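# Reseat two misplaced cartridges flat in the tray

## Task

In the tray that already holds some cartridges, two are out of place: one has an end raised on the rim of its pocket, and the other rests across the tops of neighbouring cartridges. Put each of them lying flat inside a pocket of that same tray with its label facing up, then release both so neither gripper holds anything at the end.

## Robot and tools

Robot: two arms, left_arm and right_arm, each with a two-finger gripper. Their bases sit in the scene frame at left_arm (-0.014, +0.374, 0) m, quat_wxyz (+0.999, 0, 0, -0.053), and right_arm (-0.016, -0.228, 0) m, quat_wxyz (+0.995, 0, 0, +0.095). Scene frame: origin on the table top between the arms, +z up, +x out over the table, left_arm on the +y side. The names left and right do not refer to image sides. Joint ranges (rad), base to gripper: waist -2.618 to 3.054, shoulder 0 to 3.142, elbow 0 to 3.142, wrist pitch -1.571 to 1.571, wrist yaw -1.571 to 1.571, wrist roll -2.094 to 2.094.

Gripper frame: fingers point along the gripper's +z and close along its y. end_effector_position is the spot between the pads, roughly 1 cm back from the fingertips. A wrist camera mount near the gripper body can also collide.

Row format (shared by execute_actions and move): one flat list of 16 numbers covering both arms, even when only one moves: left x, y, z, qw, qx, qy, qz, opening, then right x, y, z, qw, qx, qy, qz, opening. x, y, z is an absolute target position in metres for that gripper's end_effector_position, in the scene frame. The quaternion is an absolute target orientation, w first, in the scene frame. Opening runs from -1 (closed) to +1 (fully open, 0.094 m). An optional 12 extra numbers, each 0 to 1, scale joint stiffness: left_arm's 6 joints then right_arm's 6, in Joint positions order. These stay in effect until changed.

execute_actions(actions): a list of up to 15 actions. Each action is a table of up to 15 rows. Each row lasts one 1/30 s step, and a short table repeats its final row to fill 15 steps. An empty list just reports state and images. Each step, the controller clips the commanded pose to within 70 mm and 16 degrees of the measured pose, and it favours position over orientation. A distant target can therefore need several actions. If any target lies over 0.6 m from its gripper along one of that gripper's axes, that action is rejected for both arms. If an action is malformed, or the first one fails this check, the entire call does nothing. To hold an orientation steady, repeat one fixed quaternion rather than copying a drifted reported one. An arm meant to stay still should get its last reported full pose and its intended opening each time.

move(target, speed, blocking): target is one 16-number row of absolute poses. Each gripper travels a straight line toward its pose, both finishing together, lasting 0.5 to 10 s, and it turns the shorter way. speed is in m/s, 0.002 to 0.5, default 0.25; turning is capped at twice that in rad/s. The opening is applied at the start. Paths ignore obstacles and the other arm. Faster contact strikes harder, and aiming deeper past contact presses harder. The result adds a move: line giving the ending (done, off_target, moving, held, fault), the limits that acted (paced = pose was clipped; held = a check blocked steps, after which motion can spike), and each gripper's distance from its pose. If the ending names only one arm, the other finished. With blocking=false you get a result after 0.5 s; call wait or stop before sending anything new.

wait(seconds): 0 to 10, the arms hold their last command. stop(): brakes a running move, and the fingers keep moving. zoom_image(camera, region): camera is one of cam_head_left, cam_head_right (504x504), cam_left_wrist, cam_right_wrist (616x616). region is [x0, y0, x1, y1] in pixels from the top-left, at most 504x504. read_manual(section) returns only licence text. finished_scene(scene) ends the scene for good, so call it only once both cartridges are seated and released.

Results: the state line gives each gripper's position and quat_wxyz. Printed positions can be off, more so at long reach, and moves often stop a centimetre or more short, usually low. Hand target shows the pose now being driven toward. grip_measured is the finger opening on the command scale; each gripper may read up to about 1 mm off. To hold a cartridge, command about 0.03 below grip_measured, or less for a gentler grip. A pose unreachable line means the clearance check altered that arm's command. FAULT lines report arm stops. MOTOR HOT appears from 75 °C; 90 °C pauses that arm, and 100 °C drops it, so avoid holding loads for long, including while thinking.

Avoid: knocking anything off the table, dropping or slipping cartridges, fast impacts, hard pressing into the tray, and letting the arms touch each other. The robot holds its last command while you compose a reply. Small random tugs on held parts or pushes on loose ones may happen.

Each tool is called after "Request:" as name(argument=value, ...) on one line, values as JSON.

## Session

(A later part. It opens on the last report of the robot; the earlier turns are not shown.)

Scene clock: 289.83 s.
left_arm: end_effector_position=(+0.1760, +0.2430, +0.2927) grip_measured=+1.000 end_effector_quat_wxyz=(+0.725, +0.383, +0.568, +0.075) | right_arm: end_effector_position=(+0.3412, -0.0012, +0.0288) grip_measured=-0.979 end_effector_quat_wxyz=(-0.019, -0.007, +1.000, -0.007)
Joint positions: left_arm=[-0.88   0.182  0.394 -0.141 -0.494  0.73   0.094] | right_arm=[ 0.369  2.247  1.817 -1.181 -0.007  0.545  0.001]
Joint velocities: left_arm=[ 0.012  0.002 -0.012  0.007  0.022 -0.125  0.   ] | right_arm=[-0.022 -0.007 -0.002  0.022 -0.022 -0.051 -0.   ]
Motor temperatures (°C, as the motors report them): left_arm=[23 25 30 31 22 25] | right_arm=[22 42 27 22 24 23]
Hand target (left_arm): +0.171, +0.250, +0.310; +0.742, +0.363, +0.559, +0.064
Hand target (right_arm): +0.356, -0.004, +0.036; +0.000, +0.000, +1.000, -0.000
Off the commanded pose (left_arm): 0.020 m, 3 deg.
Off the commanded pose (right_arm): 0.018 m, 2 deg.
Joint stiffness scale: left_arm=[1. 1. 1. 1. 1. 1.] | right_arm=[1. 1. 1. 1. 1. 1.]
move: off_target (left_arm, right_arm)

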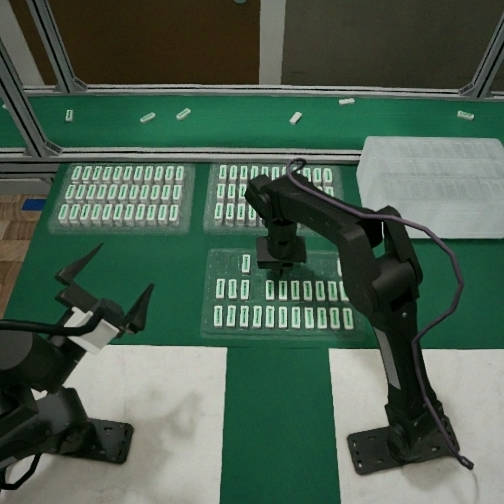

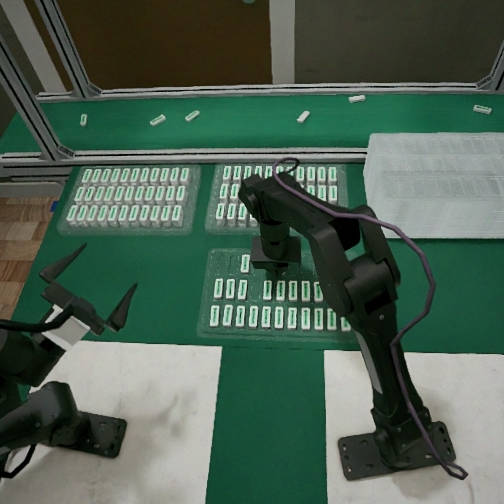

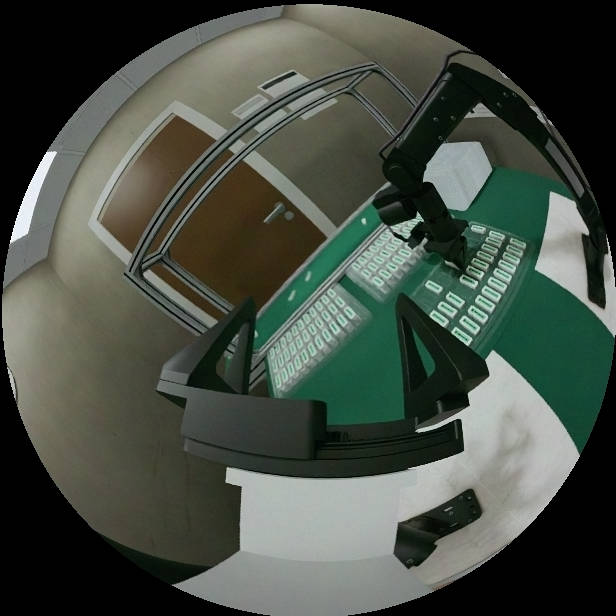

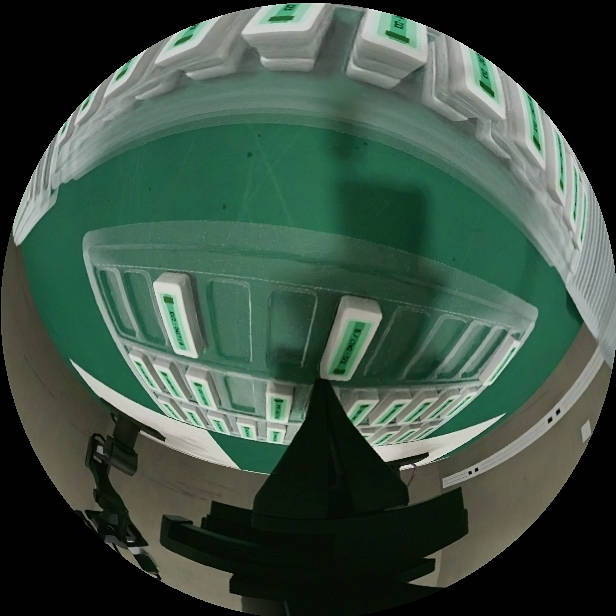

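Now col 11 (y≈−0.138).

Request:
move(target=[0.17,0.25,0.31,0.742,0.363,0.559,0.064,1, 0.333,-0.004,0.075,0,0,1,0,-1], speed=0.05)

Request:
move(target=[0.17,0.25,0.31,0.742,0.363,0.559,0.064,1, 0.325,-0.138,0.075,0,0,1,0,-1], speed=0.12)

Request:
move(target=[0.17,0.25,0.31,0.742,0.363,0.559,0.064,1, 0.325,-0.138,0.045,0,0,1,0,-1], speed=0.04)

Scene clock: 299.40 s.
left_arm: end_effector_position=(+0.1760, +0.2430, +0.2927) grip_measured=+1.000 end_effector_quat_wxyz=(+0.725, +0.383, +0.568, +0.075) | right_arm: end_effector_position=(+0.3329, -0.0062, +0.0603) grip_measured=-0.979 end_effector_quat_wxyz=(-0.012, +0.001, +1.000, -0.003)
Joint positions: left_arm=[-0.88   0.182  0.394 -0.141 -0.494  0.73   0.094] | right_arm=[ 0.369  2.169  1.818 -1.243 -0.008  0.562  0.001]
Joint velocities: left_arm=[-0.007 -0.012  0.022  0.022  0.007 -0.051  0.   ] | right_arm=[-0.012 -0.007 -0.007  0.022 -0.095 -0.022 -0.   ]
Motor temperatures (°C, as the motors report them): left_arm=[23 25 30 32 22 25] | right_arm=[22 41 28 22 24 23]
Hand target (left_arm): +0.171, +0.250, +0.310; +0.742, +0.363, +0.559, +0.064
Hand target (right_arm): +0.332, -0.004, +0.075; +0.000, +0.000, +1.000, +0.001
Off the commanded pose (left_arm): 0.020 m, 3 deg.
Off the commanded pose (right_arm): 0.015 m, 1 deg.
Joint stiffness scale: left_arm=[1. 1. 1. 1. 1. 1.] | right_arm=[1. 1. 1. 1. 1. 1.]
move: off_target (left_arm, right_arm)

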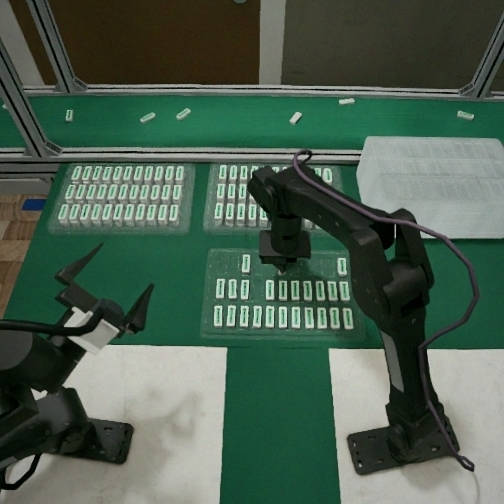

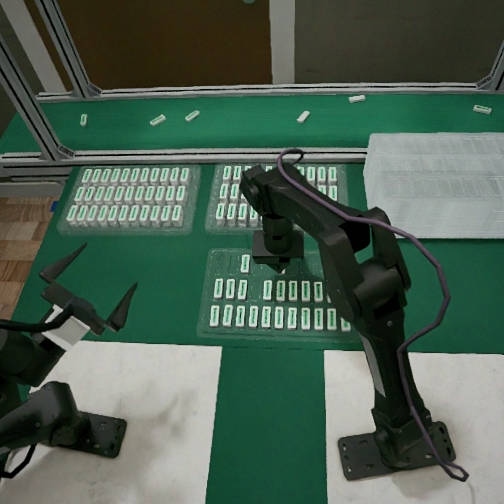

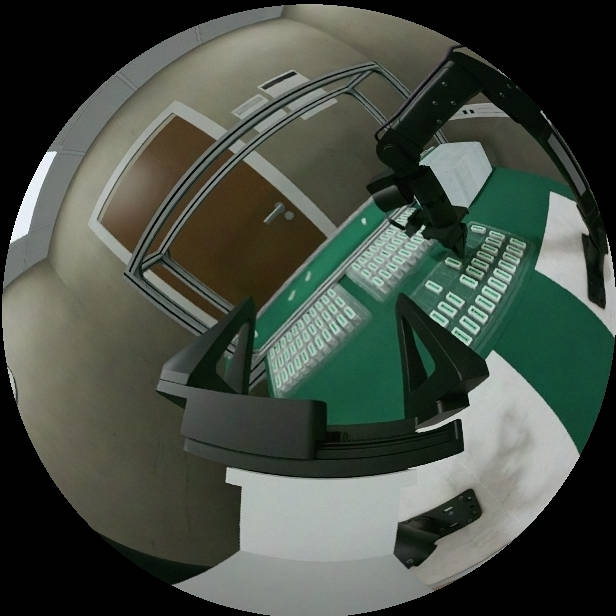

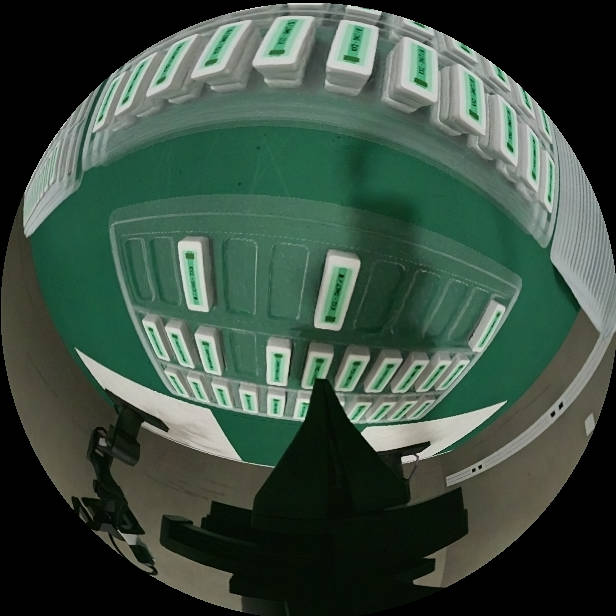

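Scene clock: 301.00 s.
left_arm: end_effector_position=(+0.1760, +0.2430, +0.2927) grip_measured=+1.000 end_effector_quat_wxyz=(+0.725, +0.383, +0.568, +0.075) | right_arm: end_effector_position=(+0.3232, -0.1369, +0.0684) grip_measured=-0.979 end_effector_quat_wxyz=(-0.019, +0.001, +1.000, -0.005)
Joint positions: left_arm=[-0.88   0.182  0.394 -0.141 -0.494  0.73   0.094] | right_arm=[ 0.067  1.932  1.497 -1.174 -0.001  0.261  0.001]
Joint velocities: left_arm=[-0.022 -0.002 -0.017 -0.022 -0.007 -0.037  0.   ] | right_arm=[-0.022  0.007  0.012 -0.022 -0.007 -0.022 -0.   ]
Motor temperatures (°C, as the motors report them): left_arm=[23 25 30 32 22 25] | right_arm=[22 41 28 22 24 23]
Hand target (left_arm): +0.171, +0.250, +0.310; +0.742, +0.363, +0.559, +0.064
Hand target (right_arm): +0.326, -0.139, +0.075; -0.001, +0.000, +1.000, -0.002
Off the commanded pose (left_arm): 0.020 m, 3 deg.
Off the commanded pose (right_arm): 0.007 m, 2 deg.
Joint stiffness scale: left_arm=[1. 1. 1. 1. 1. 1.] | right_arm=[1. 1. 1. 1. 1. 1.]
move: off_target (left_arm)

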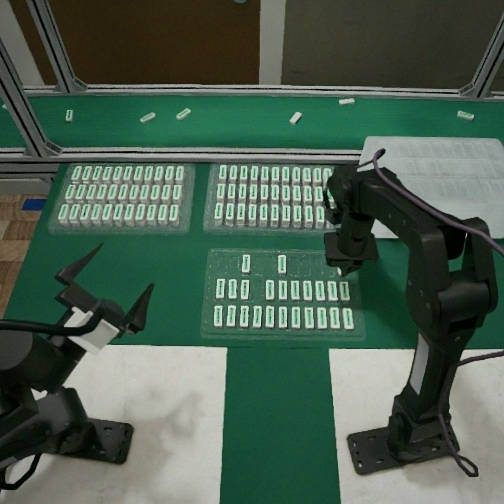

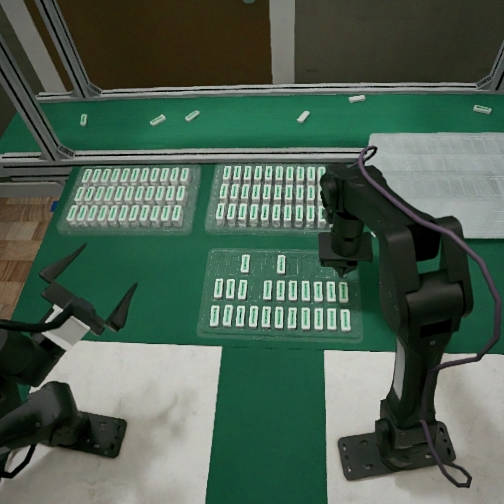

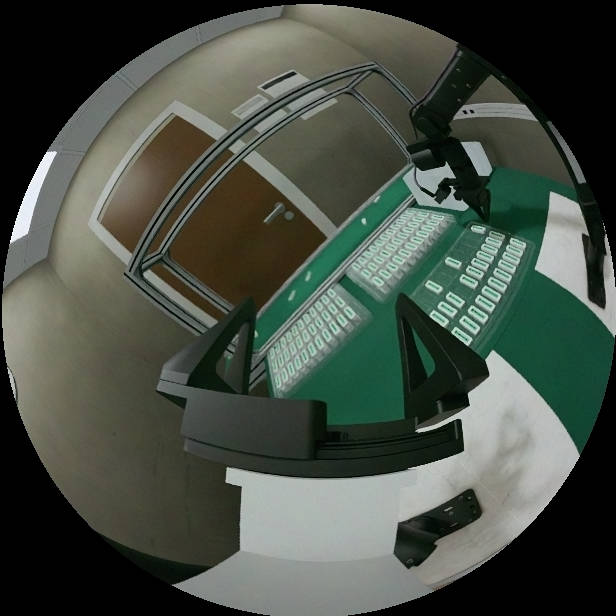

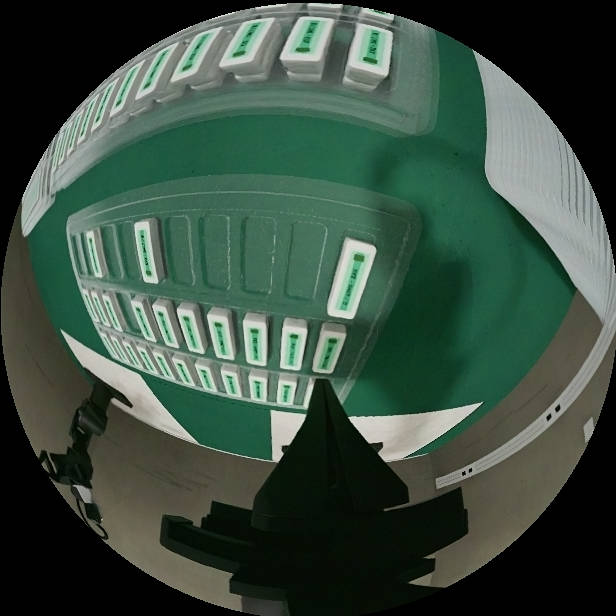

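Scene clock: 302.20 s.
left_arm: end_effector_position=(+0.1760, +0.2430, +0.2927) grip_measured=+1.000 end_effector_quat_wxyz=(+0.725, +0.383, +0.568, +0.075) | right_arm: end_effector_position=(+0.3231, -0.1369, +0.0453) grip_measured=-0.979 end_effector_quat_wxyz=(-0.008, +0.001, +1.000, -0.002)
Joint positions: left_arm=[-0.88   0.182  0.394 -0.141 -0.494  0.73   0.094] | right_arm=[ 0.067  1.932  1.404 -1.058 -0.001  0.26   0.001]
Joint velocities: left_arm=[ 0.007 -0.002 -0.007 -0.022  0.037  0.007  0.   ] | right_arm=[ 0.002  0.027 -0.007 -0.022 -0.022 -0.007  0.   ]
Motor temperatures (°C, as the motors report them): left_arm=[23 25 30 32 22 25] | right_arm=[22 41 28 22 24 23]
Hand target (left_arm): +0.171, +0.250, +0.310; +0.742, +0.363, +0.559, +0.064
Hand target (right_arm): +0.325, -0.138, +0.045; -0.000, +0.000, +1.000, +0.000
Off the commanded pose (left_arm): 0.020 m, 3 deg.
Off the commanded pose (right_arm): 0.002 m, 1 deg.
Joint stiffness scale: left_arm=[1. 1. 1. 1. 1. 1.] | right_arm=[1. 1. 1. 1. 1. 1.]
move: off_target (left_arm)

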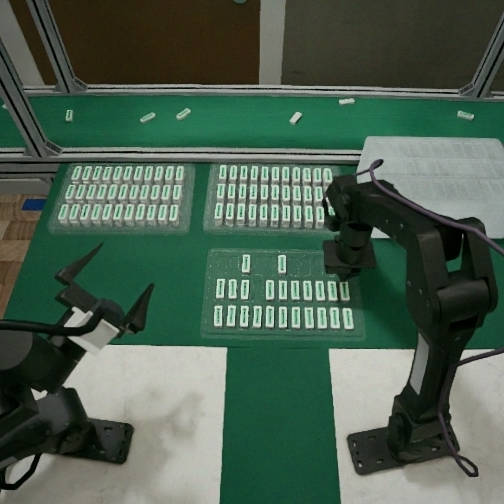

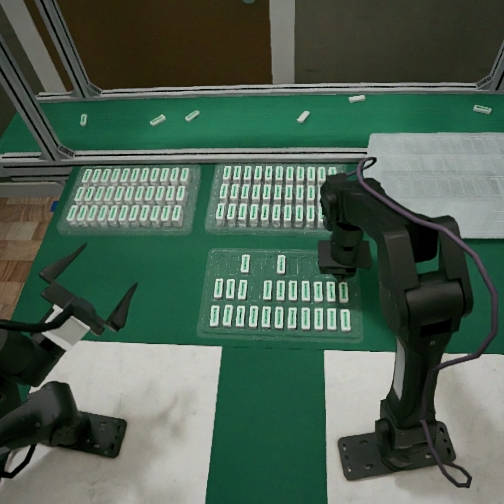

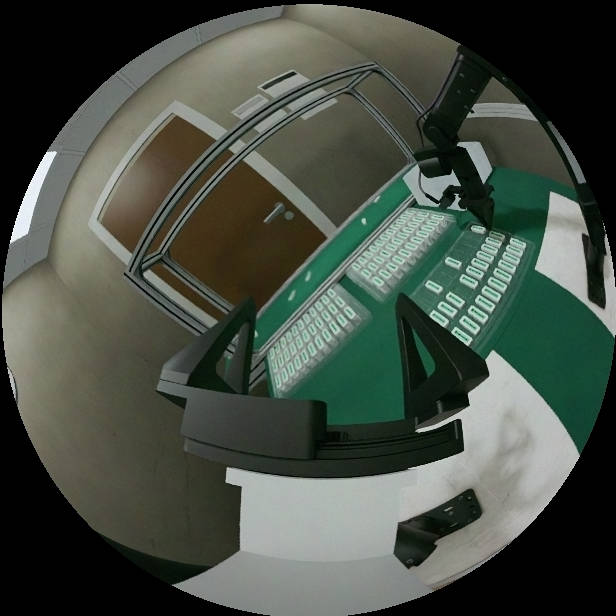

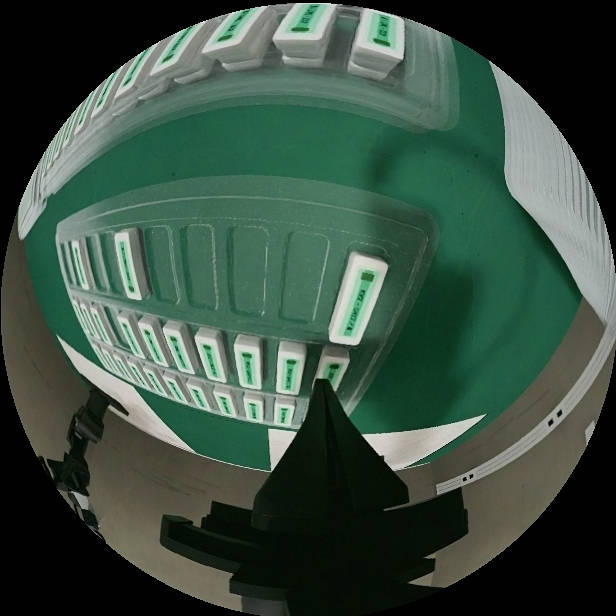

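Shift y to about −0.147, lower, push.

Request:
move(target=[0.17,0.25,0.31,0.742,0.363,0.559,0.064,1, 0.325,-0.149,0.045,0,0,1,0,-1], speed=0.04)

Request:
move(target=[0.17,0.25,0.31,0.742,0.363,0.559,0.064,1, 0.326,-0.149,0.037,0,0,1,0,-1], speed=0.03)

Request:
move(target=[0.17,0.25,0.31,0.742,0.363,0.559,0.064,1, 0.357,-0.149,0.036,0,0,1,0,-1], speed=0.03)

Request:
move(target=[0.17,0.25,0.31,0.742,0.363,0.559,0.064,1, 0.333,-0.149,0.08,0,0,1,0,-1], speed=0.05)

Request:
move(target=[0.17,0.25,0.31,0.742,0.363,0.559,0.064,1, 0.30,-0.05,0.15,0,0,1,0,0.5], speed=0.15)

Request:
zoom_image(camera="cam_right_wrist", region=[100,130,500,380])

Scene clock: 317.03 s.
left_arm: end_effector_position=(+0.1760, +0.2430, +0.2927) grip_measured=+1.000 end_effector_quat_wxyz=(+0.725, +0.383, +0.568, +0.075) | right_arm: end_effector_position=(+0.3215, -0.1453, +0.0418) grip_measured=-0.979 end_effector_quat_wxyz=(-0.013, -0.003, +1.000, -0.003)
Joint positions: left_arm=[-0.88   0.182  0.394 -0.141 -0.494  0.73   0.094] | right_arm=[ 0.045  1.932  1.389 -1.054 -0.001  0.231  0.001]
Joint velocities: left_arm=[-0.002  0.002  0.007 -0.007 -0.007 -0.066  0.   ] | right_arm=[ 0.012 -0.007 -0.002  0.022 -0.081  0.022 -0.   ]
Motor temperatures (°C, as the motors report them): left_arm=[23 25 30 32 22 25] | right_arm=[22 39 27 22 24 23]
Hand target (left_arm): +0.171, +0.250, +0.310; +0.742, +0.363, +0.559, +0.064
Hand target (right_arm): +0.325, -0.149, +0.045; -0.000, +0.000, +1.000, -0.000
Off the commanded pose (left_arm): 0.020 m, 3 deg.
Off the commanded pose (right_arm): 0.006 m, 2 deg.
Joint stiffness scale: left_arm=[1. 1. 1. 1. 1. 1.] | right_arm=[1. 1. 1. 1. 1. 1.]
move: off_target (left_arm)

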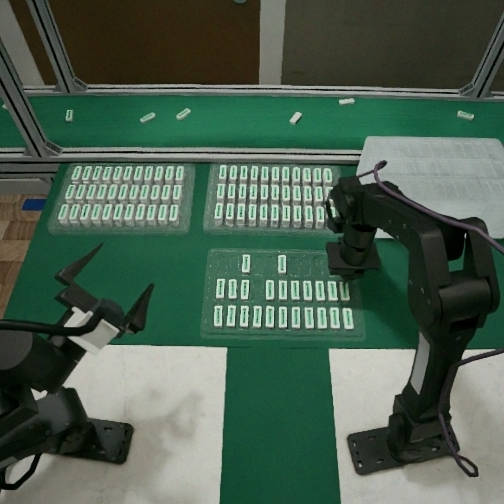

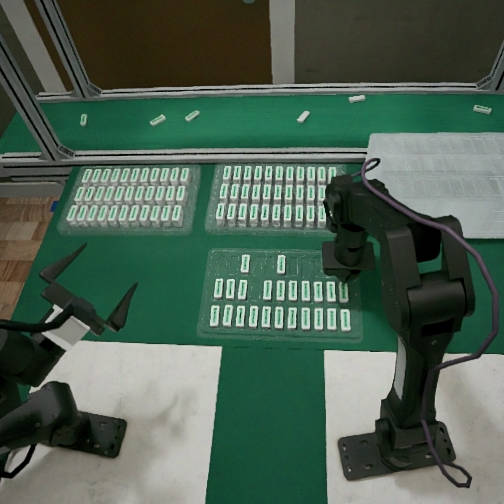

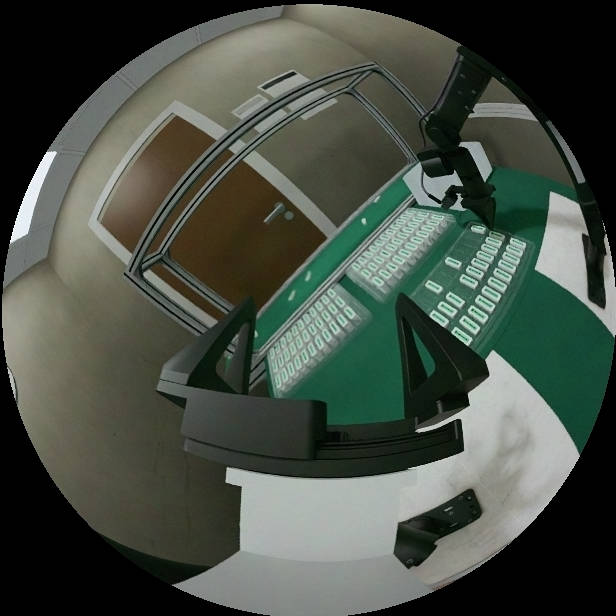

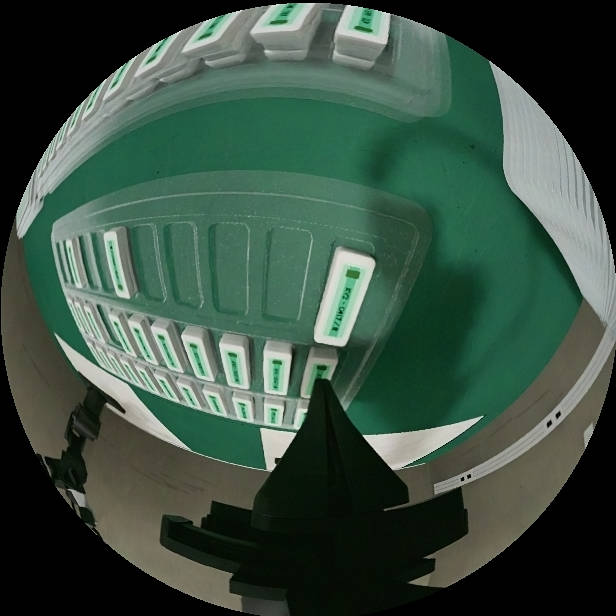

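Scene clock: 318.27 s.
left_arm: end_effector_position=(+0.1760, +0.2430, +0.2927) grip_measured=+1.000 end_effector_quat_wxyz=(+0.725, +0.383, +0.568, +0.075) | right_arm: end_effector_position=(+0.3230, -0.1449, +0.0381) grip_measured=-0.979 end_effector_quat_wxyz=(-0.008, -0.004, +1.000, -0.002)
Joint positions: left_arm=[-0.88   0.182  0.394 -0.141 -0.494  0.73   0.094] | right_arm=[ 0.045  1.932  1.373 -1.027 -0.001  0.229  0.001]
Joint velocities: left_arm=[-0.002  0.012  0.017 -0.022 -0.007 -0.007  0.   ] | right_arm=[ 0.027 -0.007  0.002  0.066  0.037 -0.081 -0.   ]
Motor temperatures (°C, as the motors report them): left_arm=[23 25 30 32 22 25] | right_arm=[22 39 27 22 24 23]
Hand target (left_arm): +0.171, +0.250, +0.310; +0.742, +0.363, +0.559, +0.064
Hand target (right_arm): +0.326, -0.149, +0.037; -0.000, +0.000, +1.000, -0.000
Off the commanded pose (left_arm): 0.020 m, 3 deg.
Off the commanded pose (right_arm): 0.005 m, 1 deg.
Joint stiffness scale: left_arm=[1. 1. 1. 1. 1. 1.] | right_arm=[1. 1. 1. 1. 1. 1.]
move: off_target (left_arm)

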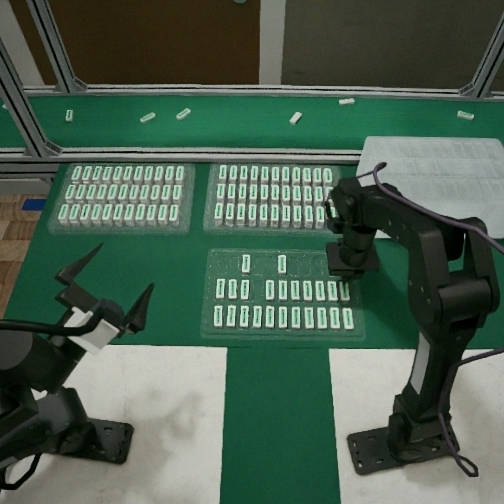

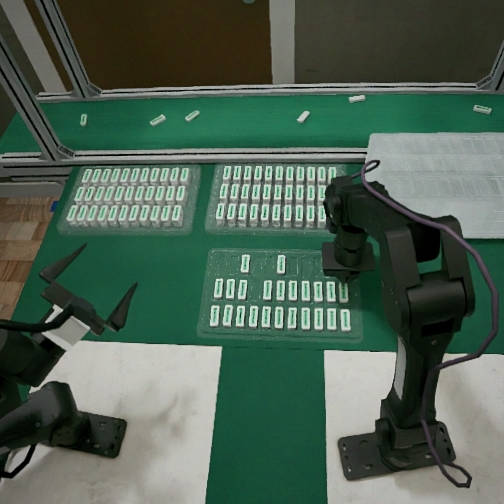

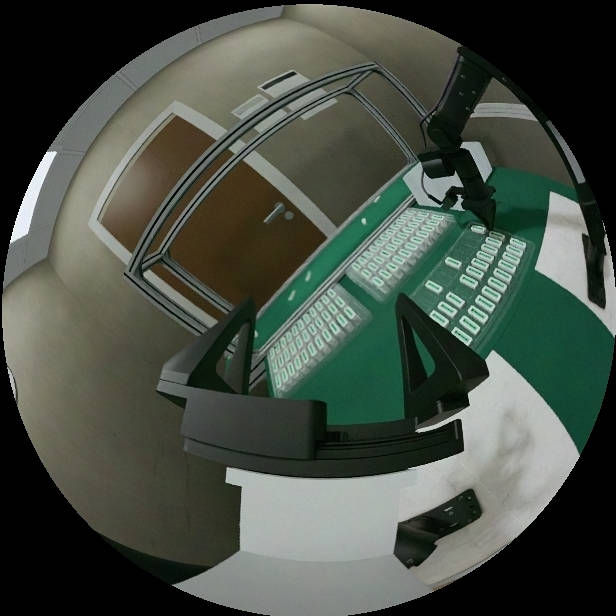

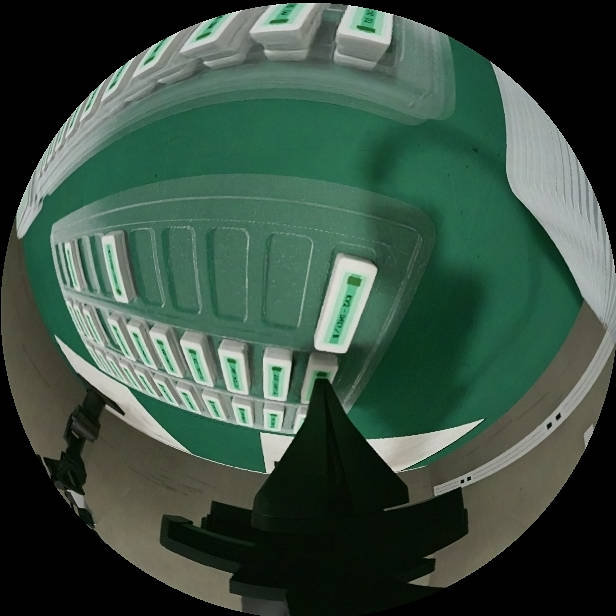

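Scene clock: 319.67 s.
left_arm: end_effector_position=(+0.1760, +0.2430, +0.2927) grip_measured=+1.000 end_effector_quat_wxyz=(+0.725, +0.383, +0.568, +0.075) | right_arm: end_effector_position=(+0.3504, -0.1450, +0.0297) grip_measured=-0.979 end_effector_quat_wxyz=(-0.005, -0.004, +1.000, -0.001)
Joint positions: left_arm=[-0.88   0.182  0.394 -0.141 -0.494  0.73   0.094] | right_arm=[ 0.028  2.035  1.486 -1.033 -0.001  0.212  0.001]
Joint velocities: left_arm=[-0.007 -0.017  0.007 -0.037  0.007 -0.007  0.   ] | right_arm=[-0.007 -0.002  0.007 -0.051 -0.007 -0.066  0.001]
Motor temperatures (°C, as the motors report them): left_arm=[23 25 30 32 22 25] | right_arm=[22 39 27 22 24 23]
Hand target (left_arm): +0.171, +0.250, +0.310; +0.742, +0.363, +0.559, +0.064
Hand target (right_arm): +0.357, -0.149, +0.036; +0.000, +0.000, +1.000, +0.000
Off the commanded pose (left_arm): 0.020 m, 3 deg.
Off the commanded pose (right_arm): 0.010 m, 1 deg.
Joint stiffness scale: left_arm=[1. 1. 1. 1. 1. 1.] | right_arm=[1. 1. 1. 1. 1. 1.]
move: off_target (left_arm)

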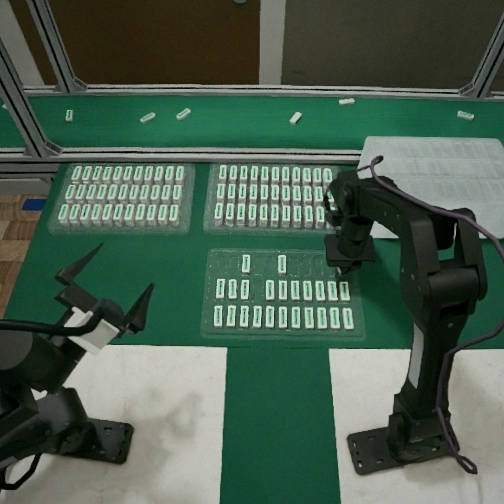

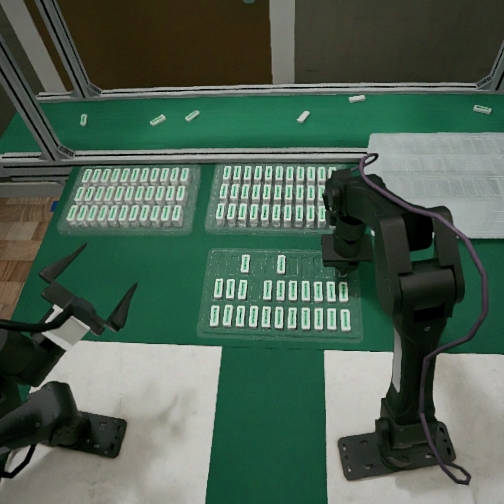

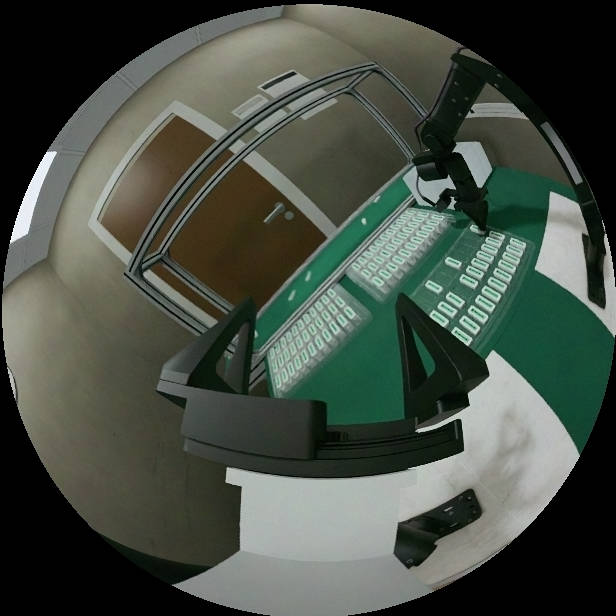

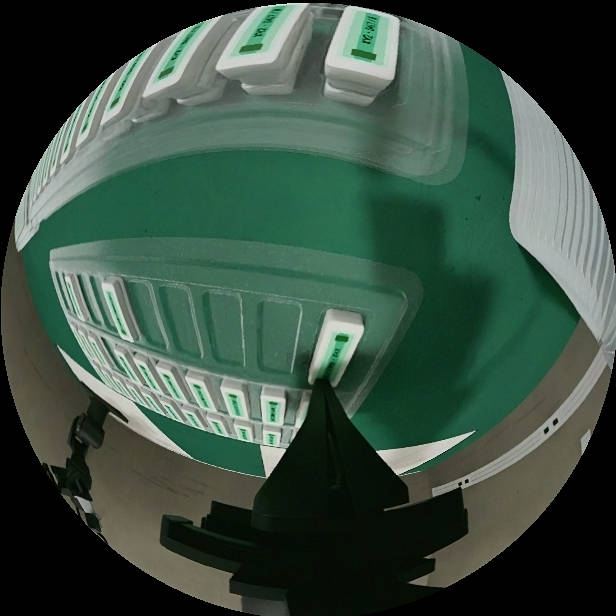

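Scene clock: 321.13 s.
left_arm: end_effector_position=(+0.1760, +0.2430, +0.2927) grip_measured=+1.000 end_effector_quat_wxyz=(+0.725, +0.383, +0.568, +0.075) | right_arm: end_effector_position=(+0.3270, -0.1502, +0.0642) grip_measured=-0.979 end_effector_quat_wxyz=(-0.019, -0.003, +1.000, -0.004)
Joint positions: left_arm=[-0.88   0.182  0.394 -0.141 -0.494  0.73   0.094] | right_arm=[ 0.028  1.937  1.486 -1.158 -0.001  0.213  0.001]
Joint velocities: left_arm=[-0.012  0.032 -0.002 -0.007  0.007 -0.007  0.   ] | right_arm=[-0.012  0.002 -0.012 -0.081  0.051 -0.051 -0.001]
Motor temperatures (°C, as the motors report them): left_arm=[23 25 30 32 22 25] | right_arm=[22 39 27 22 24 23]
Hand target (left_arm): +0.171, +0.250, +0.310; +0.742, +0.363, +0.559, +0.064
Hand target (right_arm): +0.332, -0.149, +0.080; -0.000, -0.000, +1.000, +0.000
Off the commanded pose (left_arm): 0.020 m, 3 deg.
Off the commanded pose (right_arm): 0.017 m, 2 deg.
Joint stiffness scale: left_arm=[1. 1. 1. 1. 1. 1.] | right_arm=[1. 1. 1. 1. 1. 1.]
move: off_target (left_arm, right_arm)

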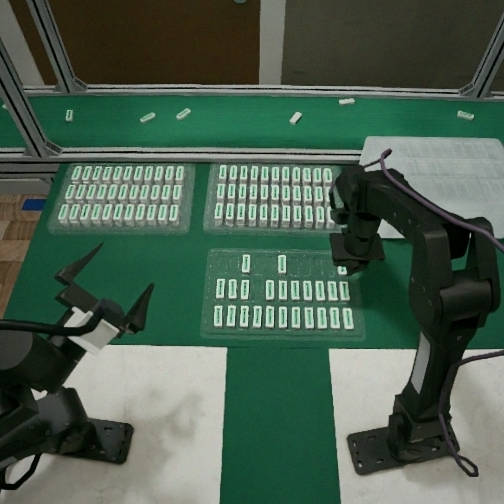

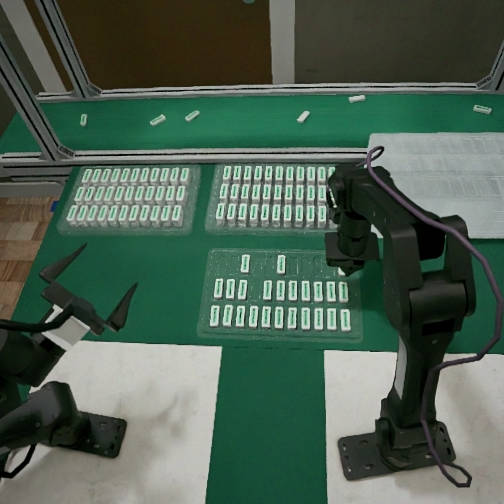

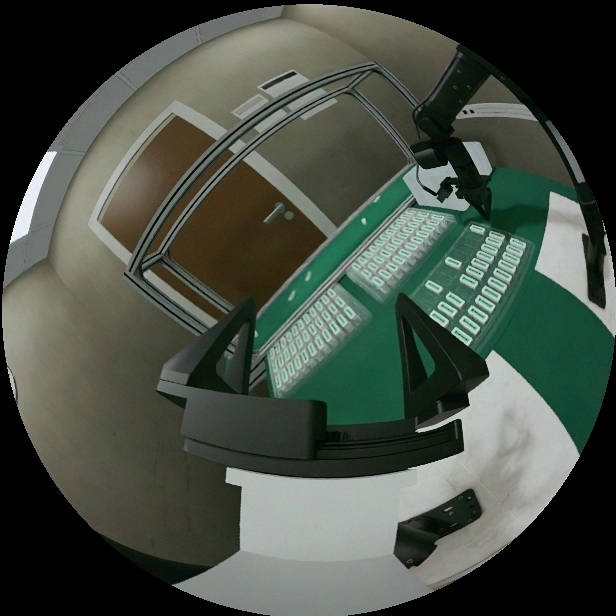

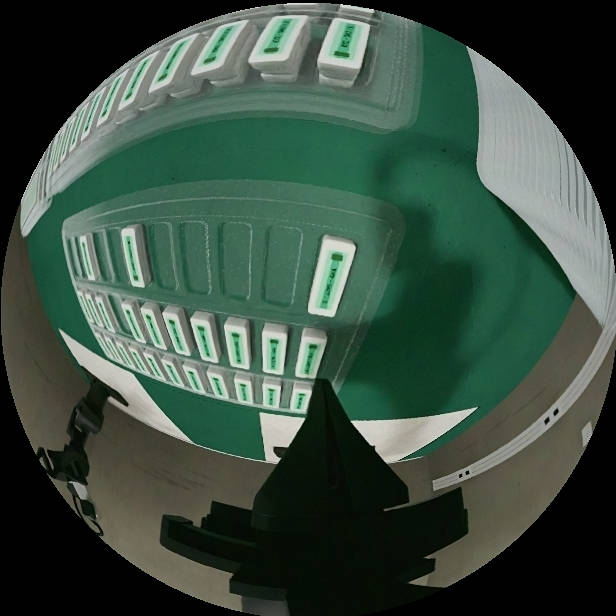

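Scene clock: 322.63 s.
left_arm: end_effector_position=(+0.1760, +0.2430, +0.2927) grip_measured=+1.000 end_effector_quat_wxyz=(+0.725, +0.383, +0.568, +0.075) | right_arm: end_effector_position=(+0.2965, -0.0534, +0.1415) grip_measured=+0.498 end_effector_quat_wxyz=(-0.006, -0.000, +1.000, -0.002)
Joint positions: left_arm=[-0.88   0.182  0.394 -0.141 -0.494  0.73   0.094] | right_arm=[ 0.314  1.919  1.771 -1.436 -0.002  0.504  0.07 ]
Joint velocities: left_arm=[-0.022 -0.022  0.017  0.066 -0.066 -0.007  0.   ] | right_arm=[ 0.022 -0.002 -0.002  0.007  0.051  0.007 -0.001]
Motor temperatures (°C, as the motors report them): left_arm=[23 25 30 32 22 25] | right_arm=[22 39 27 22 24 23]
Hand target (left_arm): +0.171, +0.250, +0.310; +0.742, +0.363, +0.559, +0.064
Hand target (right_arm): +0.298, -0.050, +0.150; +0.000, +0.000, +1.000, +0.002
Off the commanded pose (left_arm): 0.020 m, 3 deg.
Off the commanded pose (right_arm): 0.010 m, 1 deg.
Joint stiffness scale: left_arm=[1. 1. 1. 1. 1. 1.] | right_arm=[1. 1. 1. 1. 1. 1.]
move: off_target (left_arm)

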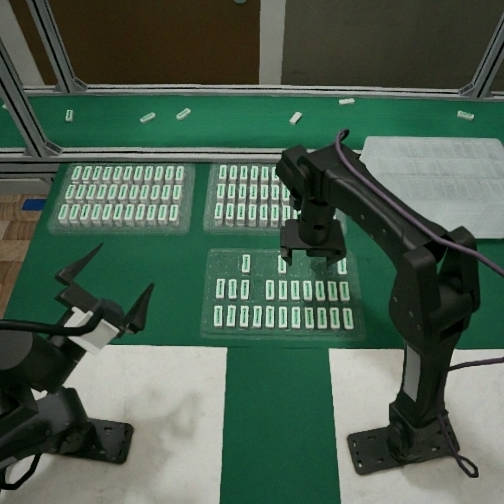

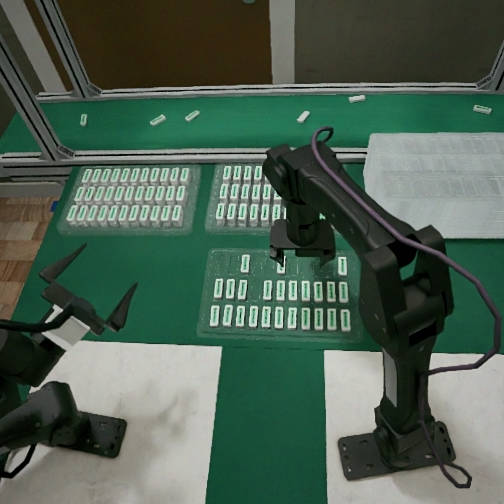

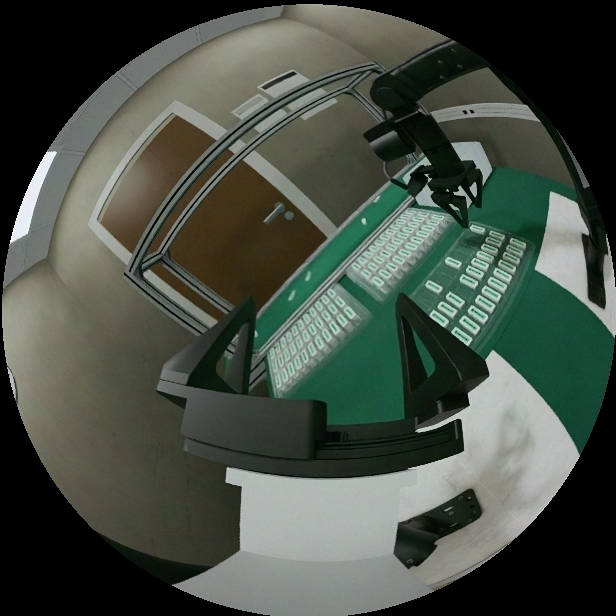

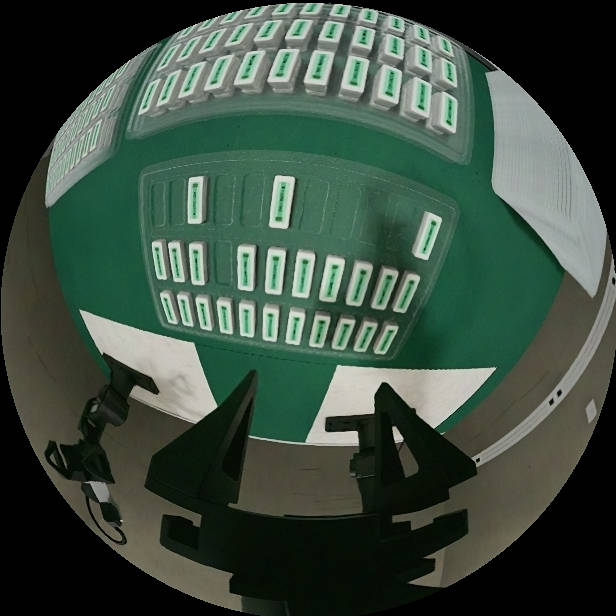

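Region (100, 130, 500, 380) of cam_right_wrist's 616x616 image, scaled by 1.260, with more detail than that image has; it fills the top 315 rows of this view, and the rest is white.

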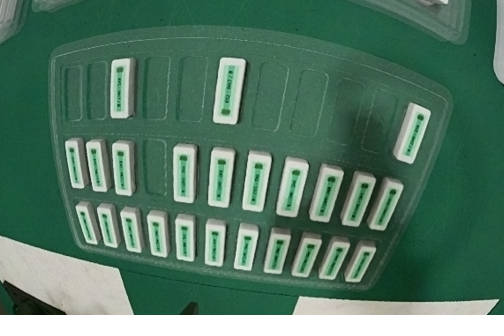

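All look seated.

Request:
finished_scene(scene=2)

The scene is finished: the task was done.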